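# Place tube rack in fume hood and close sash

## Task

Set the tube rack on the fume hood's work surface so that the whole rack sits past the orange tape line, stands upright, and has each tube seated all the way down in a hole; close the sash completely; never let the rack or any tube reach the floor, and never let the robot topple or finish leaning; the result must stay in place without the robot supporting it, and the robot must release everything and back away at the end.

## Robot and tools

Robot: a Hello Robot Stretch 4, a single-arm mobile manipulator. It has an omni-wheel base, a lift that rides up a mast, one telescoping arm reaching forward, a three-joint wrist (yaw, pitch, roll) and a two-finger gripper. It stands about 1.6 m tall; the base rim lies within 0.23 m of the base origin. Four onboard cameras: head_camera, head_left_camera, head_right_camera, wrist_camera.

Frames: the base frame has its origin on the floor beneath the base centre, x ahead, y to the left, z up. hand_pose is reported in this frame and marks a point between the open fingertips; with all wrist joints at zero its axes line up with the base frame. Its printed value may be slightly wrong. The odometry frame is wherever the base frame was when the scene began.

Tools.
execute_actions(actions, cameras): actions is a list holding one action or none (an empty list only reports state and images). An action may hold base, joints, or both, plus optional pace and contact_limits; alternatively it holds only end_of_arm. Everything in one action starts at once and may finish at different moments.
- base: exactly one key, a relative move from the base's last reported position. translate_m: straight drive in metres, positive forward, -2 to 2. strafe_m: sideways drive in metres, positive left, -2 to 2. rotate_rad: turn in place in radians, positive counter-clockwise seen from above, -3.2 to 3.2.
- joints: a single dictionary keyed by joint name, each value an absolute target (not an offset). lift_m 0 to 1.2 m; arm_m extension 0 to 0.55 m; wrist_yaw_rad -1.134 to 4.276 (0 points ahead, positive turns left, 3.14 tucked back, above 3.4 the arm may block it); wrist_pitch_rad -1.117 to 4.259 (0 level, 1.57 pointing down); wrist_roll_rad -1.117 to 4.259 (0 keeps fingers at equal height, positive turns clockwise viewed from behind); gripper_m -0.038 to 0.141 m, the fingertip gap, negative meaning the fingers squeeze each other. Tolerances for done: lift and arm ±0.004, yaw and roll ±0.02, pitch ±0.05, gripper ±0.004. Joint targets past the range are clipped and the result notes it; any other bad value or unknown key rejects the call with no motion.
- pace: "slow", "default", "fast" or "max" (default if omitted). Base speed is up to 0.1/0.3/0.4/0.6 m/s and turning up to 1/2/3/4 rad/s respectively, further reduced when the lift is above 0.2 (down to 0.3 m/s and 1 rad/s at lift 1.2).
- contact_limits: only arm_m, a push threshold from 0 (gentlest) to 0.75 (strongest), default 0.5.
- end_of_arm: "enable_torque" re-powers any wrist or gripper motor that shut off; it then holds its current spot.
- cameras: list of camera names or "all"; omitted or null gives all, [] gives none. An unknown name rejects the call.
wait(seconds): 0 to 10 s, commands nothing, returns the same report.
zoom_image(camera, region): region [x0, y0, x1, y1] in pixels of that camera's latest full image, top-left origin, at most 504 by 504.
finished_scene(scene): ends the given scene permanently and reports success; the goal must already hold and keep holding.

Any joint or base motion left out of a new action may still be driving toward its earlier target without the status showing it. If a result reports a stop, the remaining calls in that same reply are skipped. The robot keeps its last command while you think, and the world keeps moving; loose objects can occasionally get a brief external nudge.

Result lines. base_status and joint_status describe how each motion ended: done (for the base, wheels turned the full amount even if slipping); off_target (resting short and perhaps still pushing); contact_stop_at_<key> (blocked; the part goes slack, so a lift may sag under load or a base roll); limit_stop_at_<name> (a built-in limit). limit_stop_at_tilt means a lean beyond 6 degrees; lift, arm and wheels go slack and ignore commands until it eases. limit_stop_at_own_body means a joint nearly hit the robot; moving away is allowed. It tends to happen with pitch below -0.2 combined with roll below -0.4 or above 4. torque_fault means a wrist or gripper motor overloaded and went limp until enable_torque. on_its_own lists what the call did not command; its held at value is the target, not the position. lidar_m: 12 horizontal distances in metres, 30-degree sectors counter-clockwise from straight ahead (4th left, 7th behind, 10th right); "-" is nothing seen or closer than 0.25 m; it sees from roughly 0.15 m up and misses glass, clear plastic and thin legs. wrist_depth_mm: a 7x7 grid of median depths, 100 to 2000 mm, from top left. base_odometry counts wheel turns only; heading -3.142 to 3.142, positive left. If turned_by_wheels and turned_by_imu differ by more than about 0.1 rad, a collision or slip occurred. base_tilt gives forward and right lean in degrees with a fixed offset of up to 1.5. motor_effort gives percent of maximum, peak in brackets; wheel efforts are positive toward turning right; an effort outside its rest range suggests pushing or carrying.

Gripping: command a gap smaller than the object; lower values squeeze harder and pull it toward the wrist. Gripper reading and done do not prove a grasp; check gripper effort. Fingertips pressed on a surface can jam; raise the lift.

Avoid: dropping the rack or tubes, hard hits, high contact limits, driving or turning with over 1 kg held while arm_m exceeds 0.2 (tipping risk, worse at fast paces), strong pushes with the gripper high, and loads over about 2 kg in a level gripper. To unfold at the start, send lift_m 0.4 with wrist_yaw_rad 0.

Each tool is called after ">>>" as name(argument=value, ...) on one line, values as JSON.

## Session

>>> execute_actions(actions=[])

Scene clock: 0.00 s.
base_odometry: x=+0.000 y=+0.000 heading=+0.000 (m, m, rad; odometry frame)
turned_by_wheels: +0.000 (rad since the last result)
turned_by_imu: +0.000 (rad since the last result)
base_tilt: forward=+0.2 right=-0.3 (deg)
lidar_m: 1.79 1.64 1.10 0.96 1.00 1.30 1.70 1.74 2.01 1.85 1.87 2.80
base_status: not commanded
joint_positions: lift_m=+0.241 arm_m=+0.000 wrist_yaw_rad=+3.178 wrist_pitch_rad=+0.005 wrist_roll_rad=+0.018 gripper_m=+0.057
joint_status: not commanded
motor_effort: lift_m=+18 arm_m=+0 wrist_yaw_rad=+1 wrist_pitch_rad=-8 wrist_roll_rad=+0 gripper_m=-3 wheel_0=+0 wheel_1=+0 wheel_2=+0 (%)
hand_pose: x=-0.1205 y=+0.0770 z=+0.4173 quat_wxyz=(-0.018, -0.003, +0.009, +1.000) (m; base frame)
wrist_depth_mm: - 140 256 1921 - 1756 1281 / - 116 140 1863 1921 1708 1255 / - 118 144 1863 1863 1756 1229 / 120 138 188 1863 1921 1661 1255 / 1708 1756 - 1863 1921 1756 1229 / 1537 1708 211 1808 214 1576 1205 / 1060 1060 1138 156 1098 1205 1182
pictures: head_camera, head_left_camera, head_right_camera, wrist_camera
Images, in order (width x height): head_camera 420x560, head_left_camera 420x672, head_right_camera 420x672, wrist_camera 616x392.

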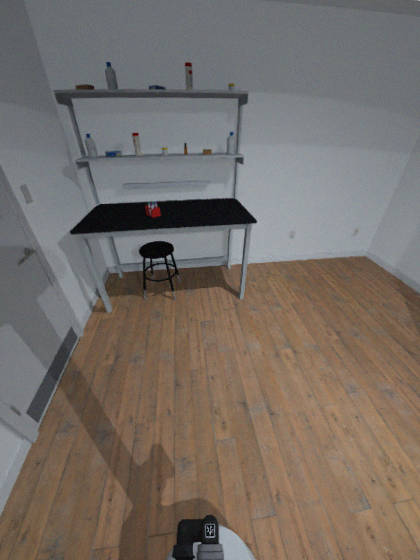

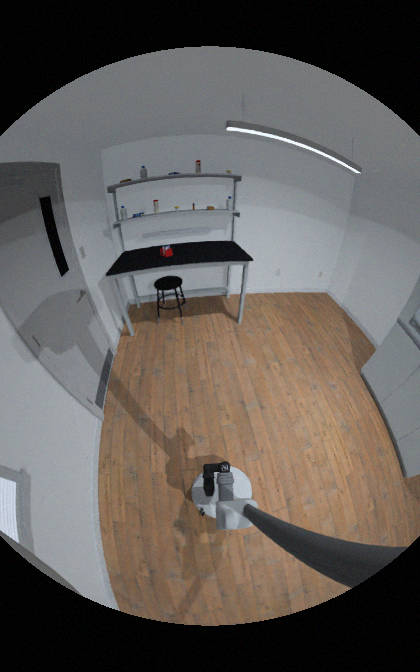

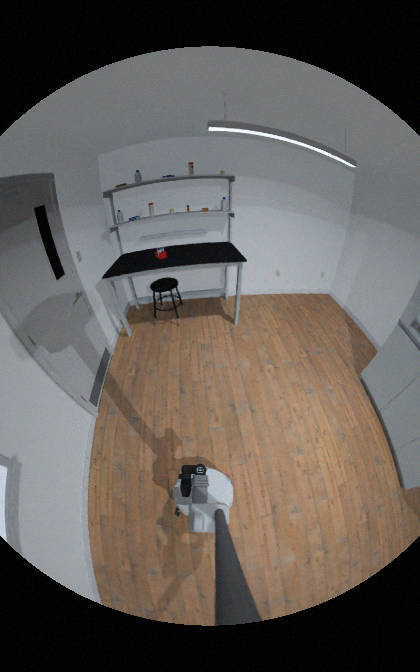

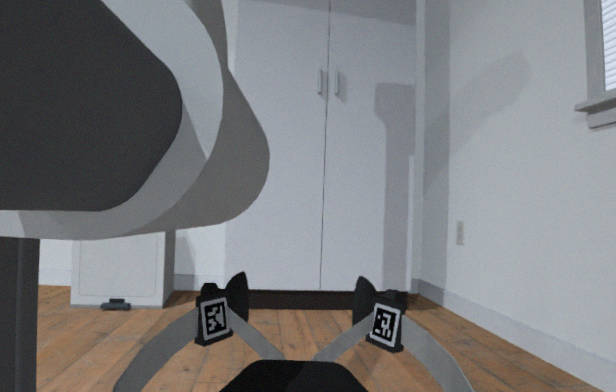

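>>> execute_actions(actions=[{"base":{"rotate_rad":-1.3},"joints":{"lift_m":0.86,"wrist_yaw_rad":0}}])

Scene clock: 3.53 s.
base_odometry: x=+0.000 y=+0.000 heading=-1.299 (m, m, rad; odometry frame)
turned_by_wheels: -1.299 (rad since the last result)
turned_by_imu: -1.311 (rad since the last result)
base_tilt: forward=+0.1 right=-0.1 (deg)
lidar_m: 1.85 2.97 1.81 1.78 1.28 1.04 0.99 1.12 1.72 1.70 1.83 1.87
base_status: done
joint_positions: lift_m=+0.860 arm_m=+0.000 wrist_yaw_rad=+0.000 wrist_pitch_rad=+0.005 wrist_roll_rad=+0.018 gripper_m=+0.057
joint_status: all done
motor_effort: lift_m=+22(25) arm_m=+0(0) wrist_yaw_rad=+0(5) wrist_pitch_rad=-8(8) wrist_roll_rad=+0(0) gripper_m=-4(3) wheel_0=+5(9) wheel_1=+5(13) wheel_2=+5(10) (%)
hand_pose: x=+0.4595 y=-0.0873 z=+1.0363 quat_wxyz=(+1.000, +0.009, +0.003, +0.000) (m; base frame)
wrist_depth_mm: - - 1808 1708 1661 1576 - / - - 1756 - - 1708 - / - - - - - 1863 - / - - 1756 - - 1863 - / - - 1756 1661 1618 1576 - / - - 211 1618 214 1576 - / - - 1661 156 1537 1499 -
pictures: head_camera, head_left_camera, head_right_camera, wrist_camera
Images, in order (width x height): head_camera 420x560, head_left_camera 420x672, head_right_camera 420x672, wrist_camera 616x392.

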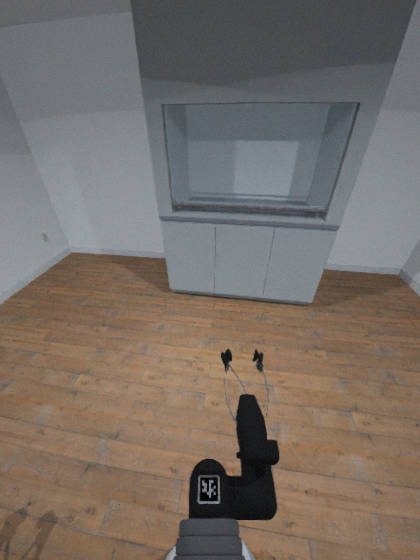

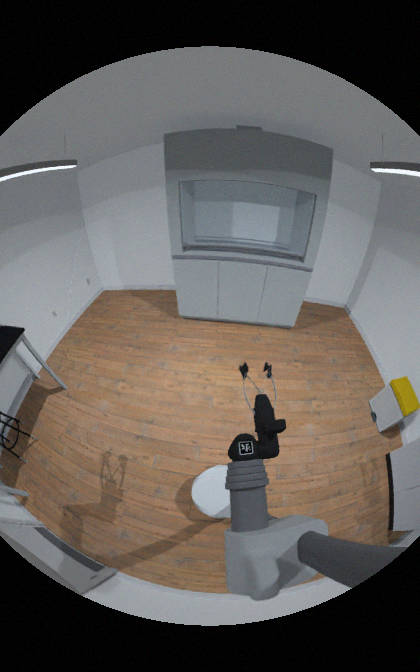

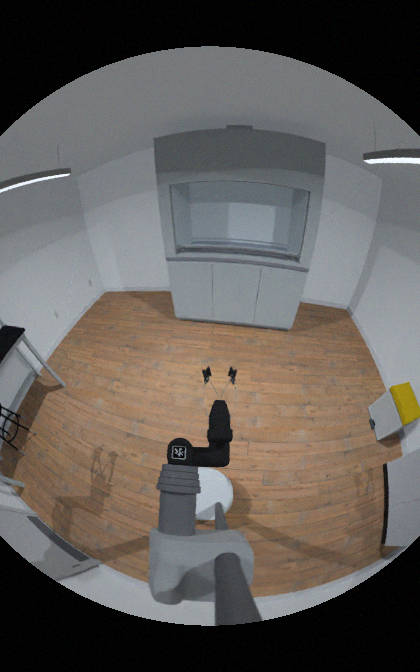

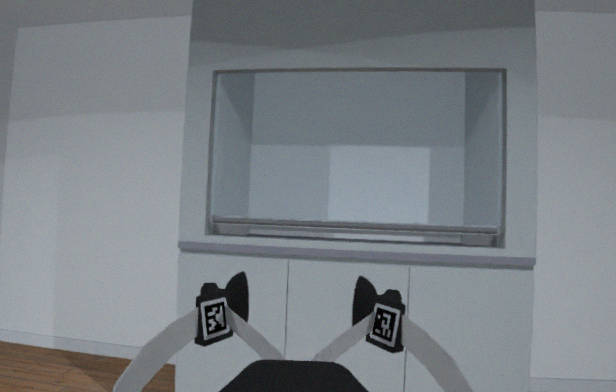

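>>> execute_actions(actions=[{"base":{"rotate_rad":-0.11}}], cameras=[])

>>> execute_actions(actions=[{"base":{"translate_m":1.0},"joints":{"gripper_m":0,"wrist_pitch_rad":0.2}}])

Scene clock: 4.60 s.
base_odometry: x=+0.000 y=+0.000 heading=-1.408 (m, m, rad; odometry frame)
turned_by_wheels: -0.110 (rad since the last result)
turned_by_imu: -0.111 (rad since the last result)
base_tilt: forward=+0.1 right=-0.3 (deg)
lidar_m: 1.85 1.94 1.84 1.77 1.38 1.06 0.98 1.06 1.54 1.68 1.76 1.90
base_status: done
joint_positions: lift_m=+0.860 arm_m=+0.000 wrist_yaw_rad=+0.000 wrist_pitch_rad=+0.005 wrist_roll_rad=+0.018 gripper_m=+0.057
joint_status: not commanded
motor_effort: lift_m=+22(22) arm_m=+0(0) wrist_yaw_rad=+1(2) wrist_pitch_rad=-8(8) wrist_roll_rad=+0(0) gripper_m=-4(4) wheel_0=+2(3) wheel_1=+2(8) wheel_2=+2(8) (%)
hand_pose: x=+0.4594 y=-0.0874 z=+1.0363 quat_wxyz=(+1.000, +0.009, +0.003, +0.000) (m; base frame)
wrist_depth_mm: - - 1661 1618 1661 - - / - - - - - - - / - 1808 - - - - - / - 1863 - - - - - / - 1708 1661 1618 1618 - - / - 1661 211 1618 214 - - / - 1661 1576 156 1661 - -
pictures: none
No camera images: the call's "cameras" was empty. Leave "cameras" out to get every camera's image.

Scene clock: 9.40 s.
base_odometry: x=+0.162 y=-0.987 heading=-1.408 (m, m, rad; odometry frame)
turned_by_wheels: +0.001 (rad since the last result)
turned_by_imu: -0.005 (rad since the last result)
base_tilt: forward=+0.2 right=-0.2 (deg)
lidar_m: 0.85 0.90 2.51 1.81 1.87 2.09 2.01 2.11 1.79 1.70 1.17 0.88
base_status: done
joint_positions: lift_m=+0.860 arm_m=+0.000 wrist_yaw_rad=+0.000 wrist_pitch_rad=+0.202 wrist_roll_rad=+0.018 gripper_m=+0.000
joint_status: all done
motor_effort: lift_m=+21(21) arm_m=+0(0) wrist_yaw_rad=+0(0) wrist_pitch_rad=-7(8) wrist_roll_rad=+0(0) gripper_m=-7(6) wheel_0=+4(6) wheel_1=+5(10) wheel_2=-2(13) (%)
hand_pose: x=+0.4536 y=-0.0874 z=+0.9801 quat_wxyz=(+0.995, +0.009, +0.101, -0.001) (m; base frame)
wrist_depth_mm: 891 1182 1205 1205 1229 1205 946 / 904 1229 1255 1229 1229 1205 946 / 878 1160 1255 1229 1255 1229 891 / 654 661 707 732 676 691 699 / 668 668 654 647 647 640 634 / 668 683 654 203 661 647 654 / 699 691 683 174 176 676 668
pictures: head_camera, head_left_camera, head_right_camera, wrist_camera
Images, in order (width x height): head_camera 420x560, head_left_camera 420x672, head_right_camera 420x672, wrist_camera 616x392.

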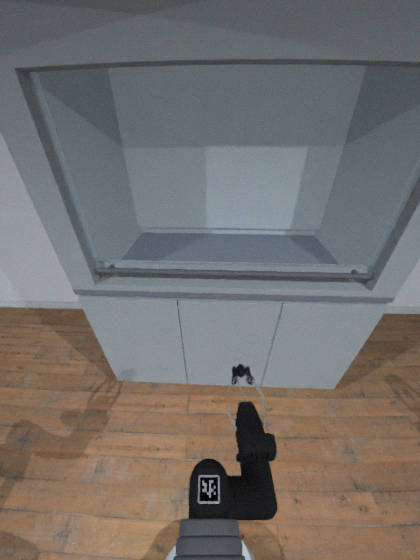

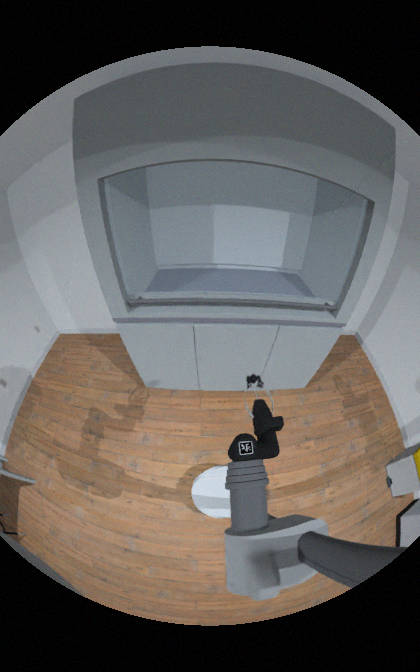

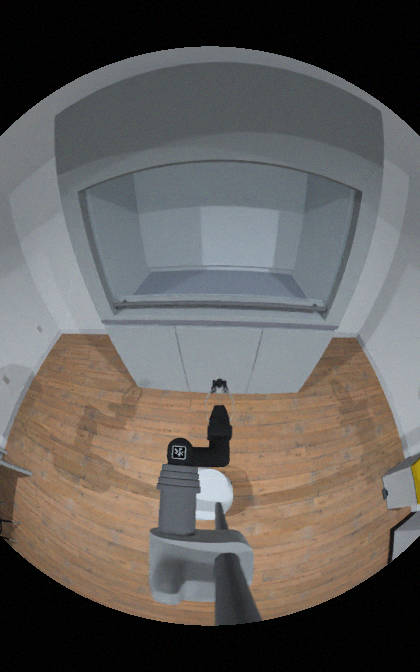

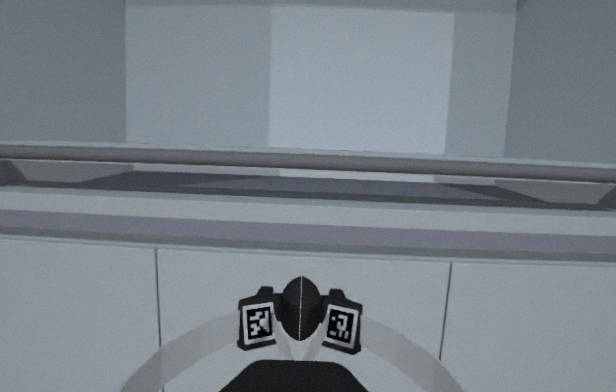

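>>> execute_actions(actions=[{"base":{"translate_m":0.27},"joints":{"arm_m":0.17,"wrist_pitch_rad":0.1,"lift_m":0.85}}], cameras=["wrist_camera","head_camera"])

Scene clock: 12.17 s.
base_odometry: x=+0.206 y=-1.253 heading=-1.407 (m, m, rad; odometry frame)
turned_by_wheels: +0.000 (rad since the last result)
turned_by_imu: -0.001 (rad since the last result)
base_tilt: forward=+0.1 right=-0.3 (deg)
lidar_m: 0.58 0.62 0.87 2.34 1.88 2.37 2.29 2.43 1.79 2.07 0.81 0.60
base_status: done
joint_positions: lift_m=+0.850 arm_m=+0.169 wrist_yaw_rad=+0.000 wrist_pitch_rad=+0.102 wrist_roll_rad=+0.018 gripper_m=+0.000
joint_status: all done
motor_effort: lift_m=+14(19) arm_m=+7(5) wrist_yaw_rad=+1(1) wrist_pitch_rad=-8(11) wrist_roll_rad=+0(0) gripper_m=-6(7) wheel_0=+3(9) wheel_1=+4(9) wheel_2=-1(13) (%)
hand_pose: x=+0.6267 y=-0.0874 z=+0.9991 quat_wxyz=(+0.999, +0.009, +0.051, +0.000) (m; base frame)
wrist_depth_mm: 820 831 831 820 809 809 809 / 854 842 831 820 809 820 820 / 831 842 842 854 831 820 820 / 263 842 842 842 831 831 842 / 200 200 198 196 197 195 193 / 289 300 307 203 325 330 332 / 213 211 205 173 176 236 236
pictures: head_camera, wrist_camera
Images, in order (width x height): head_camera 420x560, wrist_camera 616x392.

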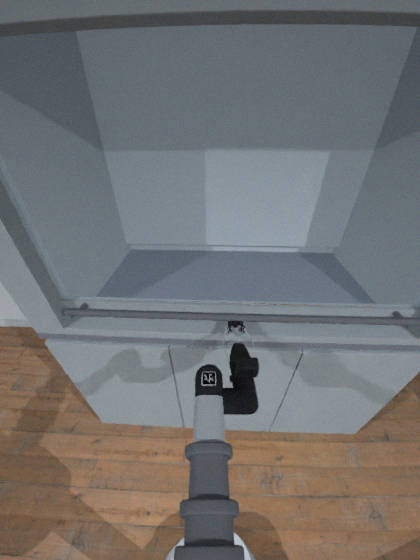

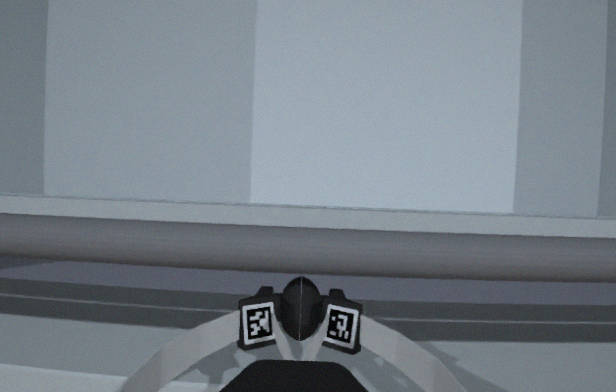

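>>> execute_actions(actions=[{"joints":{"lift_m":0.84},"pace":"slow"}], cameras=[])

>>> execute_actions(actions=[{"joints":{"arm_m":0.23},"pace":"slow","contact_limits":{"arm_m":0.15}}], cameras=["wrist_camera"])

>>> execute_actions(actions=[{"joints":{"lift_m":1.15}}], cameras=["wrist_camera"])

Scene clock: 13.30 s.
base_odometry: x=+0.206 y=-1.253 heading=-1.407 (m, m, rad; odometry frame)
turned_by_wheels: +0.000 (rad since the last result)
turned_by_imu: +0.000 (rad since the last result)
base_tilt: forward=+0.2 right=-0.1 (deg)
lidar_m: 0.56 0.62 0.88 2.36 1.87 2.37 2.30 2.41 1.81 2.06 0.78 0.59
base_status: not commanded
joint_positions: lift_m=+0.840 arm_m=+0.169 wrist_yaw_rad=+0.000 wrist_pitch_rad=+0.102 wrist_roll_rad=+0.018 gripper_m=+0.000
joint_status: all done
motor_effort: lift_m=+13(8) arm_m=+7(7) wrist_yaw_rad=+1(2) wrist_pitch_rad=-9(9) wrist_roll_rad=+0(0) gripper_m=-7(7) wheel_0=+3(4) wheel_1=+4(4) wheel_2=-1(1) (%)
hand_pose: x=+0.6267 y=-0.0874 z=+0.9891 quat_wxyz=(+0.999, +0.009, +0.051, +0.000) (m; base frame)
wrist_depth_mm: 831 831 820 820 809 798 809 / 831 820 831 820 820 809 820 / 866 854 831 831 831 820 820 / 251 247 246 245 250 842 820 / 345 469 480 198 196 192 193 / 264 274 281 204 300 301 301 / 199 198 196 173 176 216 214
pictures: none
No camera images: the call's "cameras" was empty. Leave "cameras" out to get every camera's image.

Scene clock: 15.13 s.
base_odometry: x=+0.206 y=-1.253 heading=-1.407 (m, m, rad; odometry frame)
turned_by_wheels: +0.000 (rad since the last result)
turned_by_imu: +0.000 (rad since the last result)
base_tilt: forward=+0.2 right=-0.2 (deg)
lidar_m: 0.58 0.61 0.87 2.35 1.88 2.37 2.29 2.41 1.80 2.07 0.79 0.61
base_status: not commanded
joint_positions: lift_m=+0.840 arm_m=+0.229 wrist_yaw_rad=+0.000 wrist_pitch_rad=+0.102 wrist_roll_rad=+0.018 gripper_m=+0.000
joint_status: all done
motor_effort: lift_m=+13(13) arm_m=+7(5) wrist_yaw_rad=+1(1) wrist_pitch_rad=-8(8) wrist_roll_rad=+0(0) gripper_m=-8(8) wheel_0=+3(3) wheel_1=+4(4) wheel_2=-1(1) (%)
contact_limits: arm_m 0.15
hand_pose: x=+0.6866 y=-0.0874 z=+0.9891 quat_wxyz=(+0.999, +0.009, +0.051, +0.000) (m; base frame)
wrist_depth_mm: 768 759 759 759 750 759 750 / 768 788 768 768 759 750 750 / 798 788 778 768 778 750 750 / 189 188 187 210 768 778 759 / 138 137 137 135 134 134 134 / 264 272 257 193 272 276 277 / 193 192 187 174 175 213 214
pictures: wrist_camera
Images, in order (width x height): wrist_camera 616x392.

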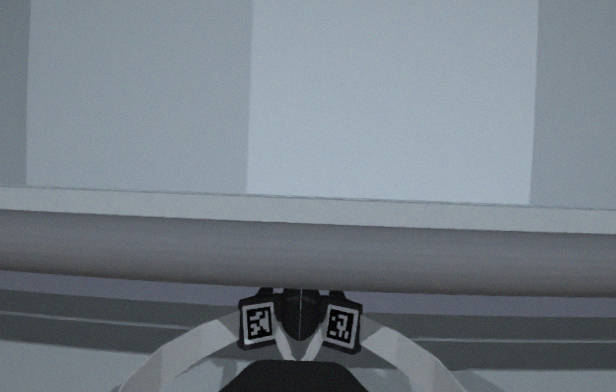

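Scene clock: 16.47 s.
base_odometry: x=+0.206 y=-1.253 heading=-1.407 (m, m, rad; odometry frame)
turned_by_wheels: +0.000 (rad since the last result)
turned_by_imu: +0.000 (rad since the last result)
base_tilt: forward=+0.1 right=-0.2 (deg)
lidar_m: 0.58 0.62 0.89 2.36 1.87 2.36 2.30 2.40 1.79 2.06 0.80 0.59
base_status: not commanded
joint_positions: lift_m=+0.887 arm_m=+0.229 wrist_yaw_rad=+0.000 wrist_pitch_rad=+0.111 wrist_roll_rad=+0.018 gripper_m=+0.000
joint_status: lift_m contact_stop (moved +0.046 of +0.310)
on_its_own: lift_m is slack since a contact_stop (your +1.150 is given up); wrist_pitch_rad is at rest, and its effort (-32) is outside its rest range (-23 to +23)
motor_effort: lift_m=+18(33) arm_m=+5(7) wrist_yaw_rad=+0(4) wrist_pitch_rad=-32(100) wrist_roll_rad=+0(0) gripper_m=-7(10) wheel_0=+2(3) wheel_1=+4(4) wheel_2=+0(1) (%)
hand_pose: x=+0.6868 y=-0.0874 z=+1.0332 quat_wxyz=(+0.998, +0.009, +0.055, +0.000) (m; base frame)
wrist_depth_mm: 768 759 759 759 759 741 750 / 768 768 778 759 768 759 759 / 788 768 778 768 768 759 750 / 778 798 798 788 778 768 768 / 141 141 143 147 184 183 182 / 379 387 138 136 135 134 134 / 267 266 260 172 176 362 370
pictures: wrist_camera
Images, in order (width x height): wrist_camera 616x392.

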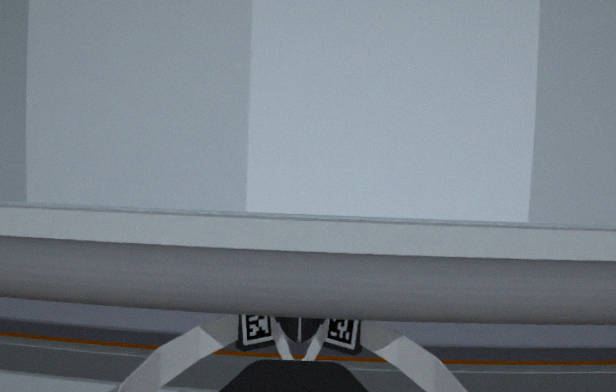

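>>> execute_actions(actions=[{"joints":{"lift_m":1.15},"pace":"slow"}], cameras=["head_camera"])

Scene clock: 18.30 s.
base_odometry: x=+0.206 y=-1.253 heading=-1.407 (m, m, rad; odometry frame)
turned_by_wheels: +0.000 (rad since the last result)
turned_by_imu: +0.000 (rad since the last result)
base_tilt: forward=+0.0 right=-0.3 (deg)
lidar_m: 0.57 0.61 0.87 2.34 1.88 2.36 2.29 2.41 1.79 2.06 0.81 0.60
base_status: not commanded
joint_positions: lift_m=+0.917 arm_m=+0.229 wrist_yaw_rad=+0.000 wrist_pitch_rad=+0.111 wrist_roll_rad=+0.018 gripper_m=+0.000
joint_status: lift_m contact_stop (moved +0.030 of +0.263)
on_its_own: lift_m is slack since a contact_stop (your +1.150 is given up); wrist_pitch_rad is at rest, and its effort (-32) is outside its rest range (-23 to +23)
motor_effort: lift_m=+18(36) arm_m=+5(4) wrist_yaw_rad=+1(3) wrist_pitch_rad=-32(100) wrist_roll_rad=+0(0) gripper_m=-7(9) wheel_0=+2(2) wheel_1=+4(4) wheel_2=+0(0) (%)
hand_pose: x=+0.6868 y=-0.0874 z=+1.0632 quat_wxyz=(+0.998, +0.009, +0.055, +0.000) (m; base frame)
wrist_depth_mm: 768 768 759 741 750 750 741 / 788 778 768 759 768 759 750 / 778 788 778 778 768 778 759 / 788 788 778 768 778 768 759 / 140 141 143 147 184 183 182 / 445 455 138 136 135 134 135 / 379 379 368 173 176 421 421
pictures: head_camera
Images, in order (width x height): head_camera 420x560.

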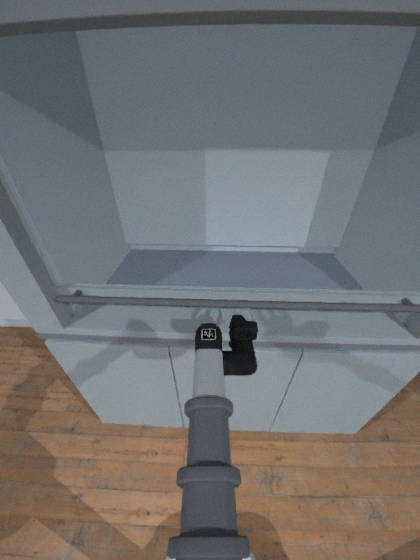

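>>> execute_actions(actions=[{"joints":{"lift_m":1.15},"pace":"slow"}], cameras=[])

Scene clock: 19.93 s.
base_odometry: x=+0.206 y=-1.253 heading=-1.407 (m, m, rad; odometry frame)
turned_by_wheels: +0.000 (rad since the last result)
turned_by_imu: +0.000 (rad since the last result)
base_tilt: forward=+0.1 right=-0.2 (deg)
lidar_m: 0.56 0.63 0.87 2.35 1.89 2.36 2.30 2.41 1.79 2.06 0.81 0.61
base_status: not commanded
joint_positions: lift_m=+0.947 arm_m=+0.229 wrist_yaw_rad=+0.000 wrist_pitch_rad=+0.111 wrist_roll_rad=+0.018 gripper_m=+0.000
joint_status: lift_m contact_stop (moved +0.030 of +0.233)
on_its_own: lift_m is slack since a contact_stop (your +1.150 is given up); wrist_pitch_rad is at rest, and its effort (-32) is outside its rest range (-23 to +23)
motor_effort: lift_m=+18(37) arm_m=+5(5) wrist_yaw_rad=+2(2) wrist_pitch_rad=-32(100) wrist_roll_rad=+0(0) gripper_m=-7(10) wheel_0=+2(2) wheel_1=+4(4) wheel_2=+0(0) (%)
hand_pose: x=+0.6868 y=-0.0874 z=+1.0933 quat_wxyz=(+0.998, +0.009, +0.055, +0.000) (m; base frame)
wrist_depth_mm: 768 768 759 759 759 750 732 / 768 768 768 768 759 741 750 / 778 778 778 778 778 759 768 / 778 778 788 788 778 778 778 / 140 142 143 147 184 182 182 / 508 521 138 136 135 134 135 / 433 436 421 173 176 477 480
pictures: none
No camera images: the call's "cameras" was empty. Leave "cameras" out to get every camera's image.

>>> execute_actions(actions=[{"joints":{"lift_m":1.15},"pace":"slow"}], cameras=[])

Scene clock: 21.40 s.
base_odometry: x=+0.206 y=-1.253 heading=-1.407 (m, m, rad; odometry frame)
turned_by_wheels: +0.000 (rad since the last result)
turned_by_imu: +0.000 (rad since the last result)
base_tilt: forward=+0.1 right=-0.3 (deg)
lidar_m: 0.57 0.61 0.86 2.36 1.86 2.37 2.29 2.40 1.80 2.07 0.81 0.61
base_status: not commanded
joint_positions: lift_m=+0.977 arm_m=+0.229 wrist_yaw_rad=+0.000 wrist_pitch_rad=+0.111 wrist_roll_rad=+0.018 gripper_m=+0.000
joint_status: lift_m contact_stop (moved +0.030 of +0.203)
on_its_own: lift_m is slack since a contact_stop (your +1.150 is given up); wrist_pitch_rad is at rest, and its effort (-32) is outside its rest range (-23 to +23)
motor_effort: lift_m=+18(32) arm_m=+4(5) wrist_yaw_rad=+1(3) wrist_pitch_rad=-32(100) wrist_roll_rad=+0(1) gripper_m=-6(10) wheel_0=+2(2) wheel_1=+4(4) wheel_2=+0(1) (%)
hand_pose: x=+0.6868 y=-0.0874 z=+1.1233 quat_wxyz=(+0.998, +0.009, +0.055, +0.000) (m; base frame)
wrist_depth_mm: 768 768 759 750 750 741 750 / 768 768 759 768 768 750 750 / 798 788 768 768 759 759 750 / 788 788 788 788 768 768 750 / 140 142 143 147 185 183 182 / 574 585 138 136 135 134 135 / 496 488 477 173 176 539 559
pictures: none
No camera images: the call's "cameras" was empty. Leave "cameras" out to get every camera's image.

>>> execute_actions(actions=[{"joints":{"lift_m":1.15},"pace":"slow"}], cameras=[])

Scene clock: 22.83 s.
base_odometry: x=+0.206 y=-1.253 heading=-1.407 (m, m, rad; odometry frame)
turned_by_wheels: +0.000 (rad since the last result)
turned_by_imu: +0.000 (rad since the last result)
base_tilt: forward=+0.2 right=-0.3 (deg)
lidar_m: 0.57 0.63 0.90 2.33 1.89 2.36 2.29 2.41 1.79 2.06 0.80 0.60
base_status: not commanded
joint_positions: lift_m=+1.007 arm_m=+0.229 wrist_yaw_rad=+0.000 wrist_pitch_rad=+0.111 wrist_roll_rad=+0.018 gripper_m=+0.000
joint_status: lift_m contact_stop (moved +0.030 of +0.173)
on_its_own: lift_m is slack since a contact_stop (your +1.150 is given up); wrist_pitch_rad is at rest, and its effort (-33) is outside its rest range (-23 to +23)
motor_effort: lift_m=+18(36) arm_m=+5(5) wrist_yaw_rad=+1(2) wrist_pitch_rad=-33(100) wrist_roll_rad=+0(0) gripper_m=-5(10) wheel_0=+2(2) wheel_1=+4(4) wheel_2=+0(1) (%)
hand_pose: x=+0.6868 y=-0.0874 z=+1.1534 quat_wxyz=(+0.998, +0.009, +0.055, +0.000) (m; base frame)
wrist_depth_mm: 759 768 759 759 750 741 750 / 778 778 768 768 759 750 750 / 778 788 778 768 759 759 759 / 788 788 788 768 768 778 768 / 140 141 143 147 185 183 182 / 640 647 138 136 135 134 135 / 544 539 530 173 175 609 627
pictures: none
No camera images: the call's "cameras" was empty. Leave "cameras" out to get every camera's image.

>>> execute_actions(actions=[{"joints":{"lift_m":1.15},"pace":"slow"}], cameras=[])

Scene clock: 24.20 s.
base_odometry: x=+0.206 y=-1.253 heading=-1.407 (m, m, rad; odometry frame)
turned_by_wheels: +0.000 (rad since the last result)
turned_by_imu: +0.000 (rad since the last result)
base_tilt: forward=+0.3 right=-0.3 (deg)
lidar_m: 0.58 0.62 0.89 2.35 1.88 2.36 2.30 2.42 1.79 2.05 0.80 0.60
base_status: not commanded
joint_positions: lift_m=+1.037 arm_m=+0.229 wrist_yaw_rad=+0.000 wrist_pitch_rad=+0.111 wrist_roll_rad=+0.018 gripper_m=+0.000
joint_status: lift_m contact_stop (moved +0.030 of +0.143)
on_its_own: lift_m is slack since a contact_stop (your +1.150 is given up); wrist_pitch_rad is at rest, and its effort (-32) is outside its rest range (-23 to +23)
motor_effort: lift_m=+18(34) arm_m=+5(5) wrist_yaw_rad=+0(4) wrist_pitch_rad=-32(100) wrist_roll_rad=+0(0) gripper_m=-7(10) wheel_0=+2(2) wheel_1=+4(4) wheel_2=+0(0) (%)
hand_pose: x=+0.6868 y=-0.0874 z=+1.1834 quat_wxyz=(+0.998, +0.009, +0.055, +0.000) (m; base frame)
wrist_depth_mm: 768 759 750 759 750 732 741 / 778 778 750 759 759 750 750 / 788 778 788 759 778 768 750 / 778 778 778 778 778 768 768 / 141 142 144 147 184 182 182 / 707 723 138 136 134 134 135 / 597 591 585 173 176 661 683
pictures: none
No camera images: the call's "cameras" was empty. Leave "cameras" out to get every camera's image.

One more for margin.

>>> execute_actions(actions=[{"joints":{"lift_m":1.15},"pace":"slow"}], cameras=[])

Scene clock: 25.60 s.
base_odometry: x=+0.206 y=-1.253 heading=-1.407 (m, m, rad; odometry frame)
turned_by_wheels: +0.000 (rad since the last result)
turned_by_imu: +0.000 (rad since the last result)
base_tilt: forward=+0.2 right=-0.3 (deg)
lidar_m: 0.56 0.62 0.88 2.37 1.88 2.36 2.30 2.42 1.80 2.07 0.79 0.60
base_status: not commanded
joint_positions: lift_m=+1.067 arm_m=+0.229 wrist_yaw_rad=+0.000 wrist_pitch_rad=+0.111 wrist_roll_rad=+0.018 gripper_m=+0.000
joint_status: lift_m contact_stop (moved +0.030 of +0.113)
on_its_own: lift_m is slack since a contact_stop (your +1.150 is given up); wrist_pitch_rad is at rest, and its effort (-32) is outside its rest range (-23 to +23)
motor_effort: lift_m=+18(34) arm_m=+5(5) wrist_yaw_rad=+1(3) wrist_pitch_rad=-32(100) wrist_roll_rad=+0(0) gripper_m=-7(9) wheel_0=+2(2) wheel_1=+4(4) wheel_2=+1(0) (%)
hand_pose: x=+0.6868 y=-0.0874 z=+1.2135 quat_wxyz=(+0.998, +0.009, +0.055, +0.000) (m; base frame)
wrist_depth_mm: 768 759 768 759 750 741 741 / 778 778 768 759 750 750 750 / 768 778 778 768 768 759 759 / 778 788 788 778 778 778 759 / 140 142 143 147 184 183 183 / 768 778 138 136 135 134 135 / 668 661 627 173 176 723 750
pictures: none
No camera images: the call's "cameras" was empty. Leave "cameras" out to get every camera's image.

>>> execute_actions(actions=[{"joints":{"lift_m":1.05,"wrist_pitch_rad":0.1},"pace":"slow"}], cameras=[])

>>> execute_actions(actions=[{"base":{"translate_m":-0.5},"joints":{"arm_m":0}}], cameras=[])

>>> execute_actions(actions=[{"base":{"rotate_rad":1.54},"joints":{"lift_m":0.9,"gripper_m":0.14,"wrist_pitch_rad":0.15}}], cameras=[])

>>> execute_actions(actions=[{"base":{"strafe_m":1.04}}], cameras=[])

>>> execute_actions(actions=[{"base":{"translate_m":0.8}}])

Scene clock: 26.90 s.
base_odometry: x=+0.206 y=-1.253 heading=-1.407 (m, m, rad; odometry frame)
turned_by_wheels: +0.000 (rad since the last result)
turned_by_imu: +0.000 (rad since the last result)
base_tilt: forward=+0.2 right=-0.1 (deg)
lidar_m: 0.57 0.62 0.88 2.37 1.90 2.36 2.30 2.43 1.79 2.07 0.80 0.59
base_status: not commanded
joint_positions: lift_m=+1.050 arm_m=+0.229 wrist_yaw_rad=+0.000 wrist_pitch_rad=+0.103 wrist_roll_rad=+0.018 gripper_m=+0.000
joint_status: all done
motor_effort: lift_m=+14(20) arm_m=+5(4) wrist_yaw_rad=+2(2) wrist_pitch_rad=-9(34) wrist_roll_rad=+0(0) gripper_m=-6(6) wheel_0=+2(2) wheel_1=+4(4) wheel_2=+0(1) (%)
hand_pose: x=+0.6871 y=-0.0874 z=+1.1990 quat_wxyz=(+0.999, +0.009, +0.051, +0.000) (m; base frame)
wrist_depth_mm: 778 768 768 759 750 741 741 / 778 788 778 768 759 759 741 / 778 788 768 768 778 768 768 / 188 187 186 193 768 768 759 / 137 136 135 135 133 133 132 / 798 809 798 192 798 788 778 / 647 647 627 174 176 715 750
pictures: none
No camera images: the call's "cameras" was empty. Leave "cameras" out to get every camera's image.

Scene clock: 30.07 s.
base_odometry: x=+0.125 y=-0.760 heading=-1.408 (m, m, rad; odometry frame)
turned_by_wheels: +0.000 (rad since the last result)
turned_by_imu: +0.001 (rad since the last result)
base_tilt: forward=+0.2 right=-0.2 (deg)
lidar_m: 1.07 1.14 2.63 1.79 1.86 1.87 1.78 1.88 1.87 1.70 2.28 1.12
base_status: done
joint_positions: lift_m=+1.050 arm_m=+0.001 wrist_yaw_rad=+0.000 wrist_pitch_rad=+0.102 wrist_roll_rad=+0.018 gripper_m=+0.000
joint_status: all done
motor_effort: lift_m=+15(14) arm_m=-7(9) wrist_yaw_rad=+0(1) wrist_pitch_rad=-8(10) wrist_roll_rad=+0(0) gripper_m=-7(6) wheel_0=-2(9) wheel_1=-3(11) wheel_2=+0(13) (%)
hand_pose: x=+0.4591 y=-0.0874 z=+1.1990 quat_wxyz=(+0.999, +0.009, +0.051, +0.000) (m; base frame)
wrist_depth_mm: 931 1308 1464 1499 1499 1430 931 / 960 1308 1499 1499 1499 1430 917 / 931 1336 1499 1464 1499 1366 931 / 904 1182 1537 1537 1499 1182 878 / 946 1308 1537 1537 1537 1366 946 / 904 917 891 204 904 917 866 / 891 904 904 173 176 878 878
pictures: none
No camera images: the call's "cameras" was empty. Leave "cameras" out to get every camera's image.

Scene clock: 32.43 s.
base_odometry: x=+0.125 y=-0.760 heading=+0.131 (m, m, rad; odometry frame)
turned_by_wheels: +1.539 (rad since the last result)
turned_by_imu: +1.552 (rad since the last result)
base_tilt: forward=+0.2 right=-0.3 (deg)
lidar_m: 1.78 1.84 1.86 1.77 1.83 1.85 1.68 2.30 1.12 1.07 1.14 2.66
base_status: done
joint_positions: lift_m=+0.900 arm_m=+0.001 wrist_yaw_rad=+0.000 wrist_pitch_rad=+0.152 wrist_roll_rad=+0.018 gripper_m=+0.140
joint_status: all done
motor_effort: lift_m=+14(16) arm_m=-7(7) wrist_yaw_rad=+1(1) wrist_pitch_rad=-7(7) wrist_roll_rad=+0(0) gripper_m=+1(9) wheel_0=-5(7) wheel_1=-5(9) wheel_2=-3(11) (%)
hand_pose: x=+0.4573 y=-0.0874 z=+1.0349 quat_wxyz=(+0.997, +0.009, +0.076, -0.001) (m; base frame)
wrist_depth_mm: - - - - - - - / - - - - - - - / - - - - - - - / 1863 - - - - - - / - - - - - - - / - 207 - - - - - / 1863 1921 1983 150 - - -
pictures: none
No camera images: the call's "cameras" was empty. Leave "cameras" out to get every camera's image.

Scene clock: 37.23 s.
base_odometry: x=-0.011 y=+0.271 heading=+0.131 (m, m, rad; odometry frame)
turned_by_wheels: +0.000 (rad since the last result)
turned_by_imu: -0.004 (rad since the last result)
base_tilt: forward=+0.2 right=-0.2 (deg)
lidar_m: 1.75 1.03 0.79 0.72 0.74 1.05 1.71 1.88 2.20 2.13 2.23 1.85
base_status: done
joint_positions: lift_m=+0.900 arm_m=+0.001 wrist_yaw_rad=+0.000 wrist_pitch_rad=+0.152 wrist_roll_rad=+0.018 gripper_m=+0.140
joint_status: not commanded
motor_effort: lift_m=+14(15) arm_m=-7(7) wrist_yaw_rad=+3(2) wrist_pitch_rad=-7(8) wrist_roll_rad=+0(0) gripper_m=+1(1) wheel_0=-4(12) wheel_1=+2(12) wheel_2=+0(2) (%)
hand_pose: x=+0.4573 y=-0.0874 z=+1.0348 quat_wxyz=(+0.997, +0.009, +0.076, -0.001) (m; base frame)
wrist_depth_mm: 1182 1808 - - - - - / 1229 1921 - - - - - / 1182 1921 - - - - - / 1255 1661 1756 1921 - - - / 1255 1808 - - - - - / 1281 207 - - - - - / 1308 1661 - 150 - - -
pictures: none
No camera images: the call's "cameras" was empty. Leave "cameras" out to get every camera's image.

Scene clock: 41.40 s.
base_odometry: x=+0.782 y=+0.376 heading=+0.131 (m, m, rad; odometry frame)
turned_by_wheels: +0.000 (rad since the last result)
turned_by_imu: -0.004 (rad since the last result)
base_tilt: forward=+0.1 right=-0.2 (deg)
lidar_m: 0.95 1.00 0.76 0.72 0.78 1.09 2.52 2.64 2.24 2.18 2.51 1.01
base_status: done
joint_positions: lift_m=+0.900 arm_m=+0.001 wrist_yaw_rad=+0.000 wrist_pitch_rad=+0.152 wrist_roll_rad=+0.018 gripper_m=+0.140
joint_status: not commanded
motor_effort: lift_m=+14(15) arm_m=-7(7) wrist_yaw_rad=+1(1) wrist_pitch_rad=-8(7) wrist_roll_rad=+0(0) gripper_m=+0(1) wheel_0=+4(5) wheel_1=+3(10) wheel_2=-3(11) (%)
hand_pose: x=+0.4573 y=-0.0874 z=+1.0348 quat_wxyz=(+0.997, +0.009, +0.076, -0.001) (m; base frame)
wrist_depth_mm: 1255 1464 1499 1499 1499 1537 1537 / 1255 1397 1464 1499 1499 1366 1537 / 1308 1499 1537 1537 1537 1537 1576 / 1229 1537 1576 1576 1537 1576 1576 / 798 788 788 820 854 866 891 / 1308 207 1618 1618 820 820 1618 / 1366 1618 1078 150 1661 1661 1661
pictures: head_camera, head_left_camera, head_right_camera, wrist_camera
Images, in order (width x height): head_camera 420x560, head_left_camera 420x672, head_right_camera 420x672, wrist_camera 616x392.

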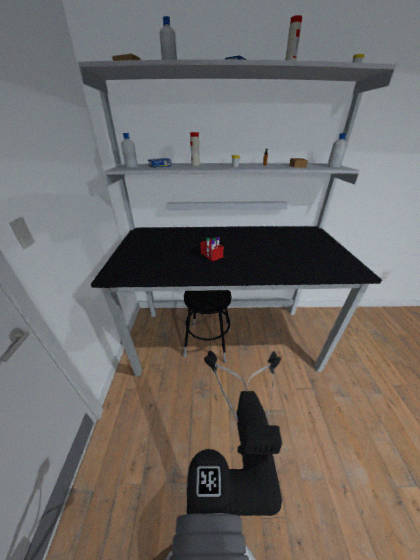

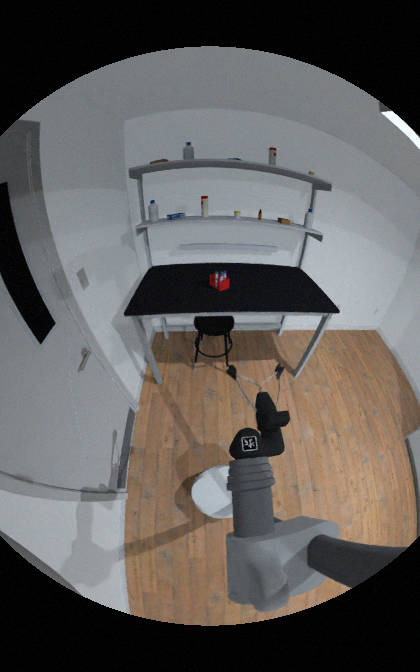

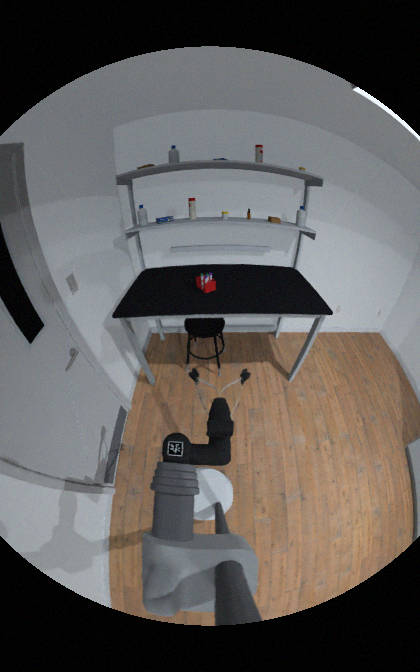

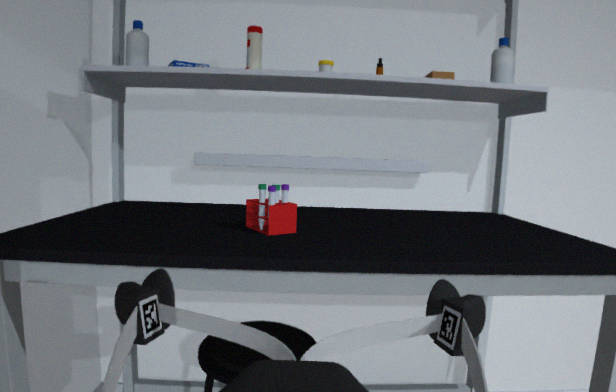

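>>> execute_actions(actions=[{"base":{"rotate_rad":0.58},"joints":{"lift_m":0.95,"wrist_pitch_rad":0.3}}], cameras=[])

>>> execute_actions(actions=[{"base":{"strafe_m":-0.62}}], cameras=[])

>>> execute_actions(actions=[{"base":{"translate_m":0.2}}])

Scene clock: 43.43 s.
base_odometry: x=+0.782 y=+0.376 heading=+0.710 (m, m, rad; odometry frame)
turned_by_wheels: +0.579 (rad since the last result)
turned_by_imu: +0.584 (rad since the last result)
base_tilt: forward=+0.2 right=-0.3 (deg)
lidar_m: 0.96 0.74 0.70 0.80 1.10 2.51 2.64 2.22 2.17 1.34 0.98 0.95
base_status: done
joint_positions: lift_m=+0.950 arm_m=+0.001 wrist_yaw_rad=+0.000 wrist_pitch_rad=+0.302 wrist_roll_rad=+0.018 gripper_m=+0.140
joint_status: all done
motor_effort: lift_m=+22(25) arm_m=-7(7) wrist_yaw_rad=+1(1) wrist_pitch_rad=-6(8) wrist_roll_rad=+0(0) gripper_m=+0(1) wheel_0=-5(7) wheel_1=-5(11) wheel_2=-3(10) (%)
hand_pose: x=+0.4476 y=-0.0874 z=+1.0422 quat_wxyz=(+0.989, +0.009, +0.150, -0.001) (m; base frame)
wrist_depth_mm: 585 683 891 1205 1281 1205 1078 / 591 699 931 1229 1537 1366 1229 / 621 732 976 1308 1537 1397 1281 / 627 768 991 1078 991 1042 854 / 634 768 1042 1255 866 715 668 / 654 206 1008 1336 1661 1042 1336 / 676 788 1060 150 1661 931 917
pictures: none
No camera images: the call's "cameras" was empty. Leave "cameras" out to get every camera's image.

Scene clock: 46.83 s.
base_odometry: x=+1.186 y=-0.094 heading=+0.710 (m, m, rad; odometry frame)
turned_by_wheels: +0.000 (rad since the last result)
turned_by_imu: -0.001 (rad since the last result)
base_tilt: forward=+0.2 right=-0.4 (deg)
lidar_m: 0.67 0.97 1.22 1.30 1.91 2.86 2.20 1.71 2.32 1.92 0.64 0.62
base_status: done
joint_positions: lift_m=+0.950 arm_m=+0.001 wrist_yaw_rad=+0.000 wrist_pitch_rad=+0.302 wrist_roll_rad=+0.018 gripper_m=+0.140
joint_status: not commanded
motor_effort: lift_m=+21(22) arm_m=-7(7) wrist_yaw_rad=+1(1) wrist_pitch_rad=-8(7) wrist_roll_rad=+0(0) gripper_m=+1(0) wheel_0=+2(9) wheel_1=-3(14) wheel_2=+0(0) (%)
hand_pose: x=+0.4476 y=-0.0874 z=+1.0422 quat_wxyz=(+0.989, +0.009, +0.150, -0.001) (m; base frame)
wrist_depth_mm: 1042 1281 1255 1138 1078 1008 917 / 1060 1281 1499 1366 1182 1060 946 / 1098 1308 1576 1397 1229 1078 960 / 1025 904 931 809 991 1025 991 / 1060 778 654 615 634 647 654 / 1098 207 668 525 462 421 469 / 1138 1430 1576 151 715 382 370
pictures: none
No camera images: the call's "cameras" was empty. Leave "cameras" out to get every camera's image.

Scene clock: 48.90 s.
base_odometry: x=+1.337 y=+0.036 heading=+0.711 (m, m, rad; odometry frame)
turned_by_wheels: +0.000 (rad since the last result)
turned_by_imu: -0.001 (rad since the last result)
base_tilt: forward=+0.4 right=-0.2 (deg)
lidar_m: 0.49 0.69 1.09 1.20 1.73 3.01 2.36 1.87 2.61 0.62 0.47 0.46
base_status: done
joint_positions: lift_m=+0.950 arm_m=+0.001 wrist_yaw_rad=+0.000 wrist_pitch_rad=+0.302 wrist_roll_rad=+0.018 gripper_m=+0.140
joint_status: not commanded
motor_effort: lift_m=+21(21) arm_m=-7(7) wrist_yaw_rad=+1(1) wrist_pitch_rad=-7(7) wrist_roll_rad=+0(0) gripper_m=+1(2) wheel_0=+3(7) wheel_1=+5(9) wheel_2=-3(9) (%)
hand_pose: x=+0.4476 y=-0.0874 z=+1.0422 quat_wxyz=(+0.989, +0.009, +0.150, -0.001) (m; base frame)
wrist_depth_mm: 960 1060 1160 1060 976 878 798 / 976 1182 1336 1160 1025 904 820 / 1008 1182 1366 1205 1042 917 809 / 904 904 931 627 991 917 866 / 580 591 609 569 634 647 654 / 1008 206 449 455 462 421 469 / 1078 1205 370 150 359 362 373
pictures: head_camera, head_left_camera, head_right_camera, wrist_camera
Images, in order (width x height): head_camera 420x560, head_left_camera 420x672, head_right_camera 420x672, wrist_camera 616x392.

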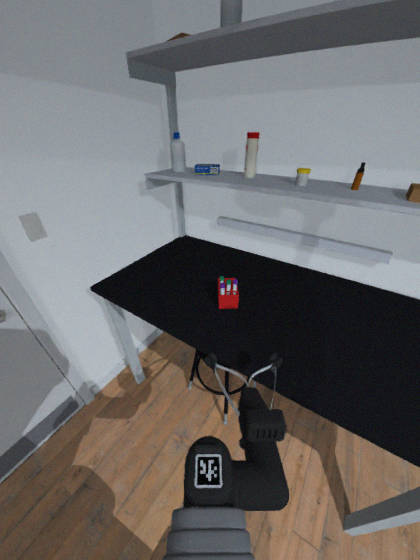

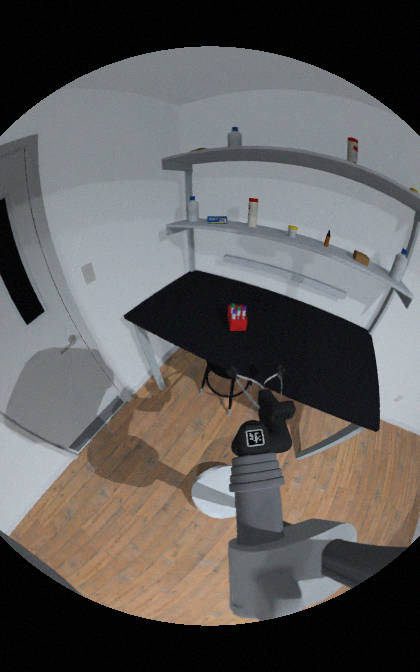

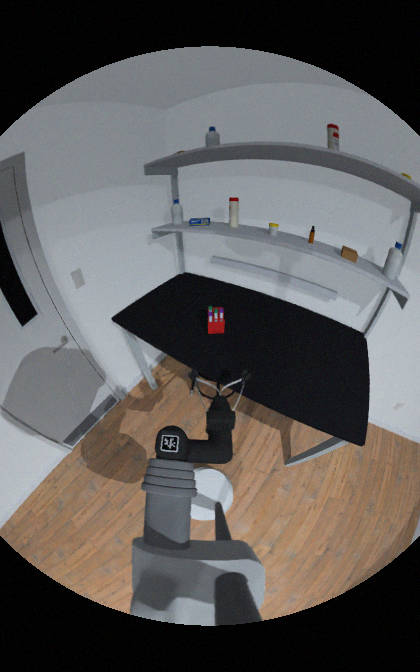

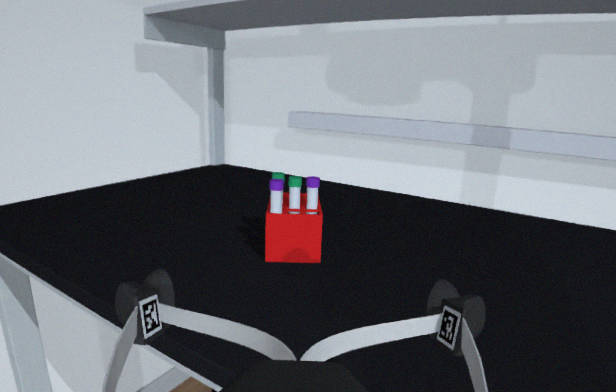

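>>> zoom_image(camera="wrist_camera", region=[240,150,350,280])

Region (240, 150, 350, 280) of wrist_camera's 616x392 image, scaled by 3.877; it fills the left 426 columns of this view, and the rest is white.

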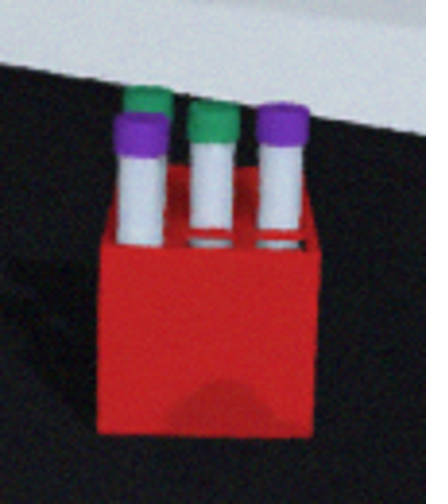

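>>> execute_actions(actions=[{"base":{"strafe_m":0.015},"joints":{"lift_m":0.83,"wrist_pitch_rad":0.15}}], cameras=[])

>>> execute_actions(actions=[{"joints":{"arm_m":0.27,"lift_m":0.82}}], cameras=["wrist_camera"])

Scene clock: 51.13 s.
base_odometry: x=+1.328 y=+0.048 heading=+0.711 (m, m, rad; odometry frame)
turned_by_wheels: +0.000 (rad since the last result)
turned_by_imu: -0.001 (rad since the last result)
base_tilt: forward=+0.2 right=-0.3 (deg)
lidar_m: 0.50 0.70 1.06 1.19 1.73 3.01 2.37 1.89 2.61 0.66 0.48 0.46
base_status: done
joint_positions: lift_m=+0.830 arm_m=+0.001 wrist_yaw_rad=+0.000 wrist_pitch_rad=+0.153 wrist_roll_rad=+0.018 gripper_m=+0.140
joint_status: all done
motor_effort: lift_m=+14(16) arm_m=-7(7) wrist_yaw_rad=+0(1) wrist_pitch_rad=-9(12) wrist_roll_rad=-1(0) gripper_m=+1(1) wheel_0=-3(8) wheel_1=+5(10) wheel_2=+0(0) (%)
hand_pose: x=+0.4573 y=-0.0874 z=+0.9647 quat_wxyz=(+0.997, +0.009, +0.076, -0.001) (m; base frame)
wrist_depth_mm: 960 1098 1060 917 904 878 820 / 976 1160 1336 1205 1042 931 842 / 991 1205 1366 1205 1025 904 842 / 931 1118 1160 564 1078 931 866 / 535 500 521 539 554 569 585 / 991 206 338 340 349 306 355 / 1025 1160 392 150 253 254 268
pictures: none
No camera images: the call's "cameras" was empty. Leave "cameras" out to get every camera's image.

Scene clock: 53.07 s.
base_odometry: x=+1.328 y=+0.048 heading=+0.711 (m, m, rad; odometry frame)
turned_by_wheels: +0.000 (rad since the last result)
turned_by_imu: -0.001 (rad since the last result)
base_tilt: forward=+0.2 right=-0.2 (deg)
lidar_m: 0.57 0.69 1.06 1.20 1.72 3.01 2.38 1.87 2.61 0.66 0.47 0.47
base_status: not commanded
joint_positions: lift_m=+0.820 arm_m=+0.269 wrist_yaw_rad=+0.000 wrist_pitch_rad=+0.152 wrist_roll_rad=+0.018 gripper_m=+0.140
joint_status: all done
motor_effort: lift_m=+14(12) arm_m=+7(5) wrist_yaw_rad=+0(1) wrist_pitch_rad=-7(9) wrist_roll_rad=+0(0) gripper_m=+2(1) wheel_0=-2(2) wheel_1=+5(5) wheel_2=+0(0) (%)
hand_pose: x=+0.7248 y=-0.0874 z=+0.9548 quat_wxyz=(+0.997, +0.009, +0.076, -0.001) (m; base frame)
wrist_depth_mm: 831 931 960 904 809 732 654 / 842 1008 1042 946 820 732 661 / 854 1025 1078 904 809 715 647 / 831 960 1042 303 831 750 676 / 439 459 469 277 504 525 535 / 287 208 301 282 297 281 324 / 217 216 224 150 232 232 239
pictures: wrist_camera
Images, in order (width x height): wrist_camera 616x392.

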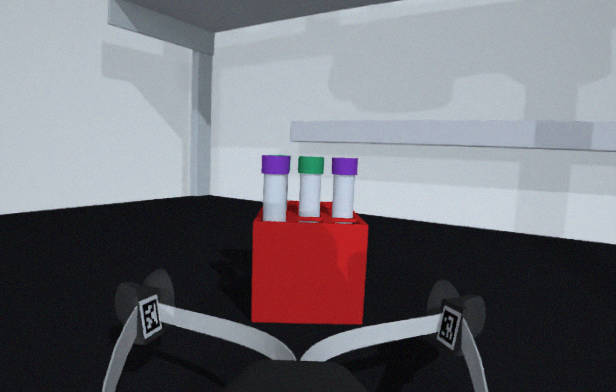

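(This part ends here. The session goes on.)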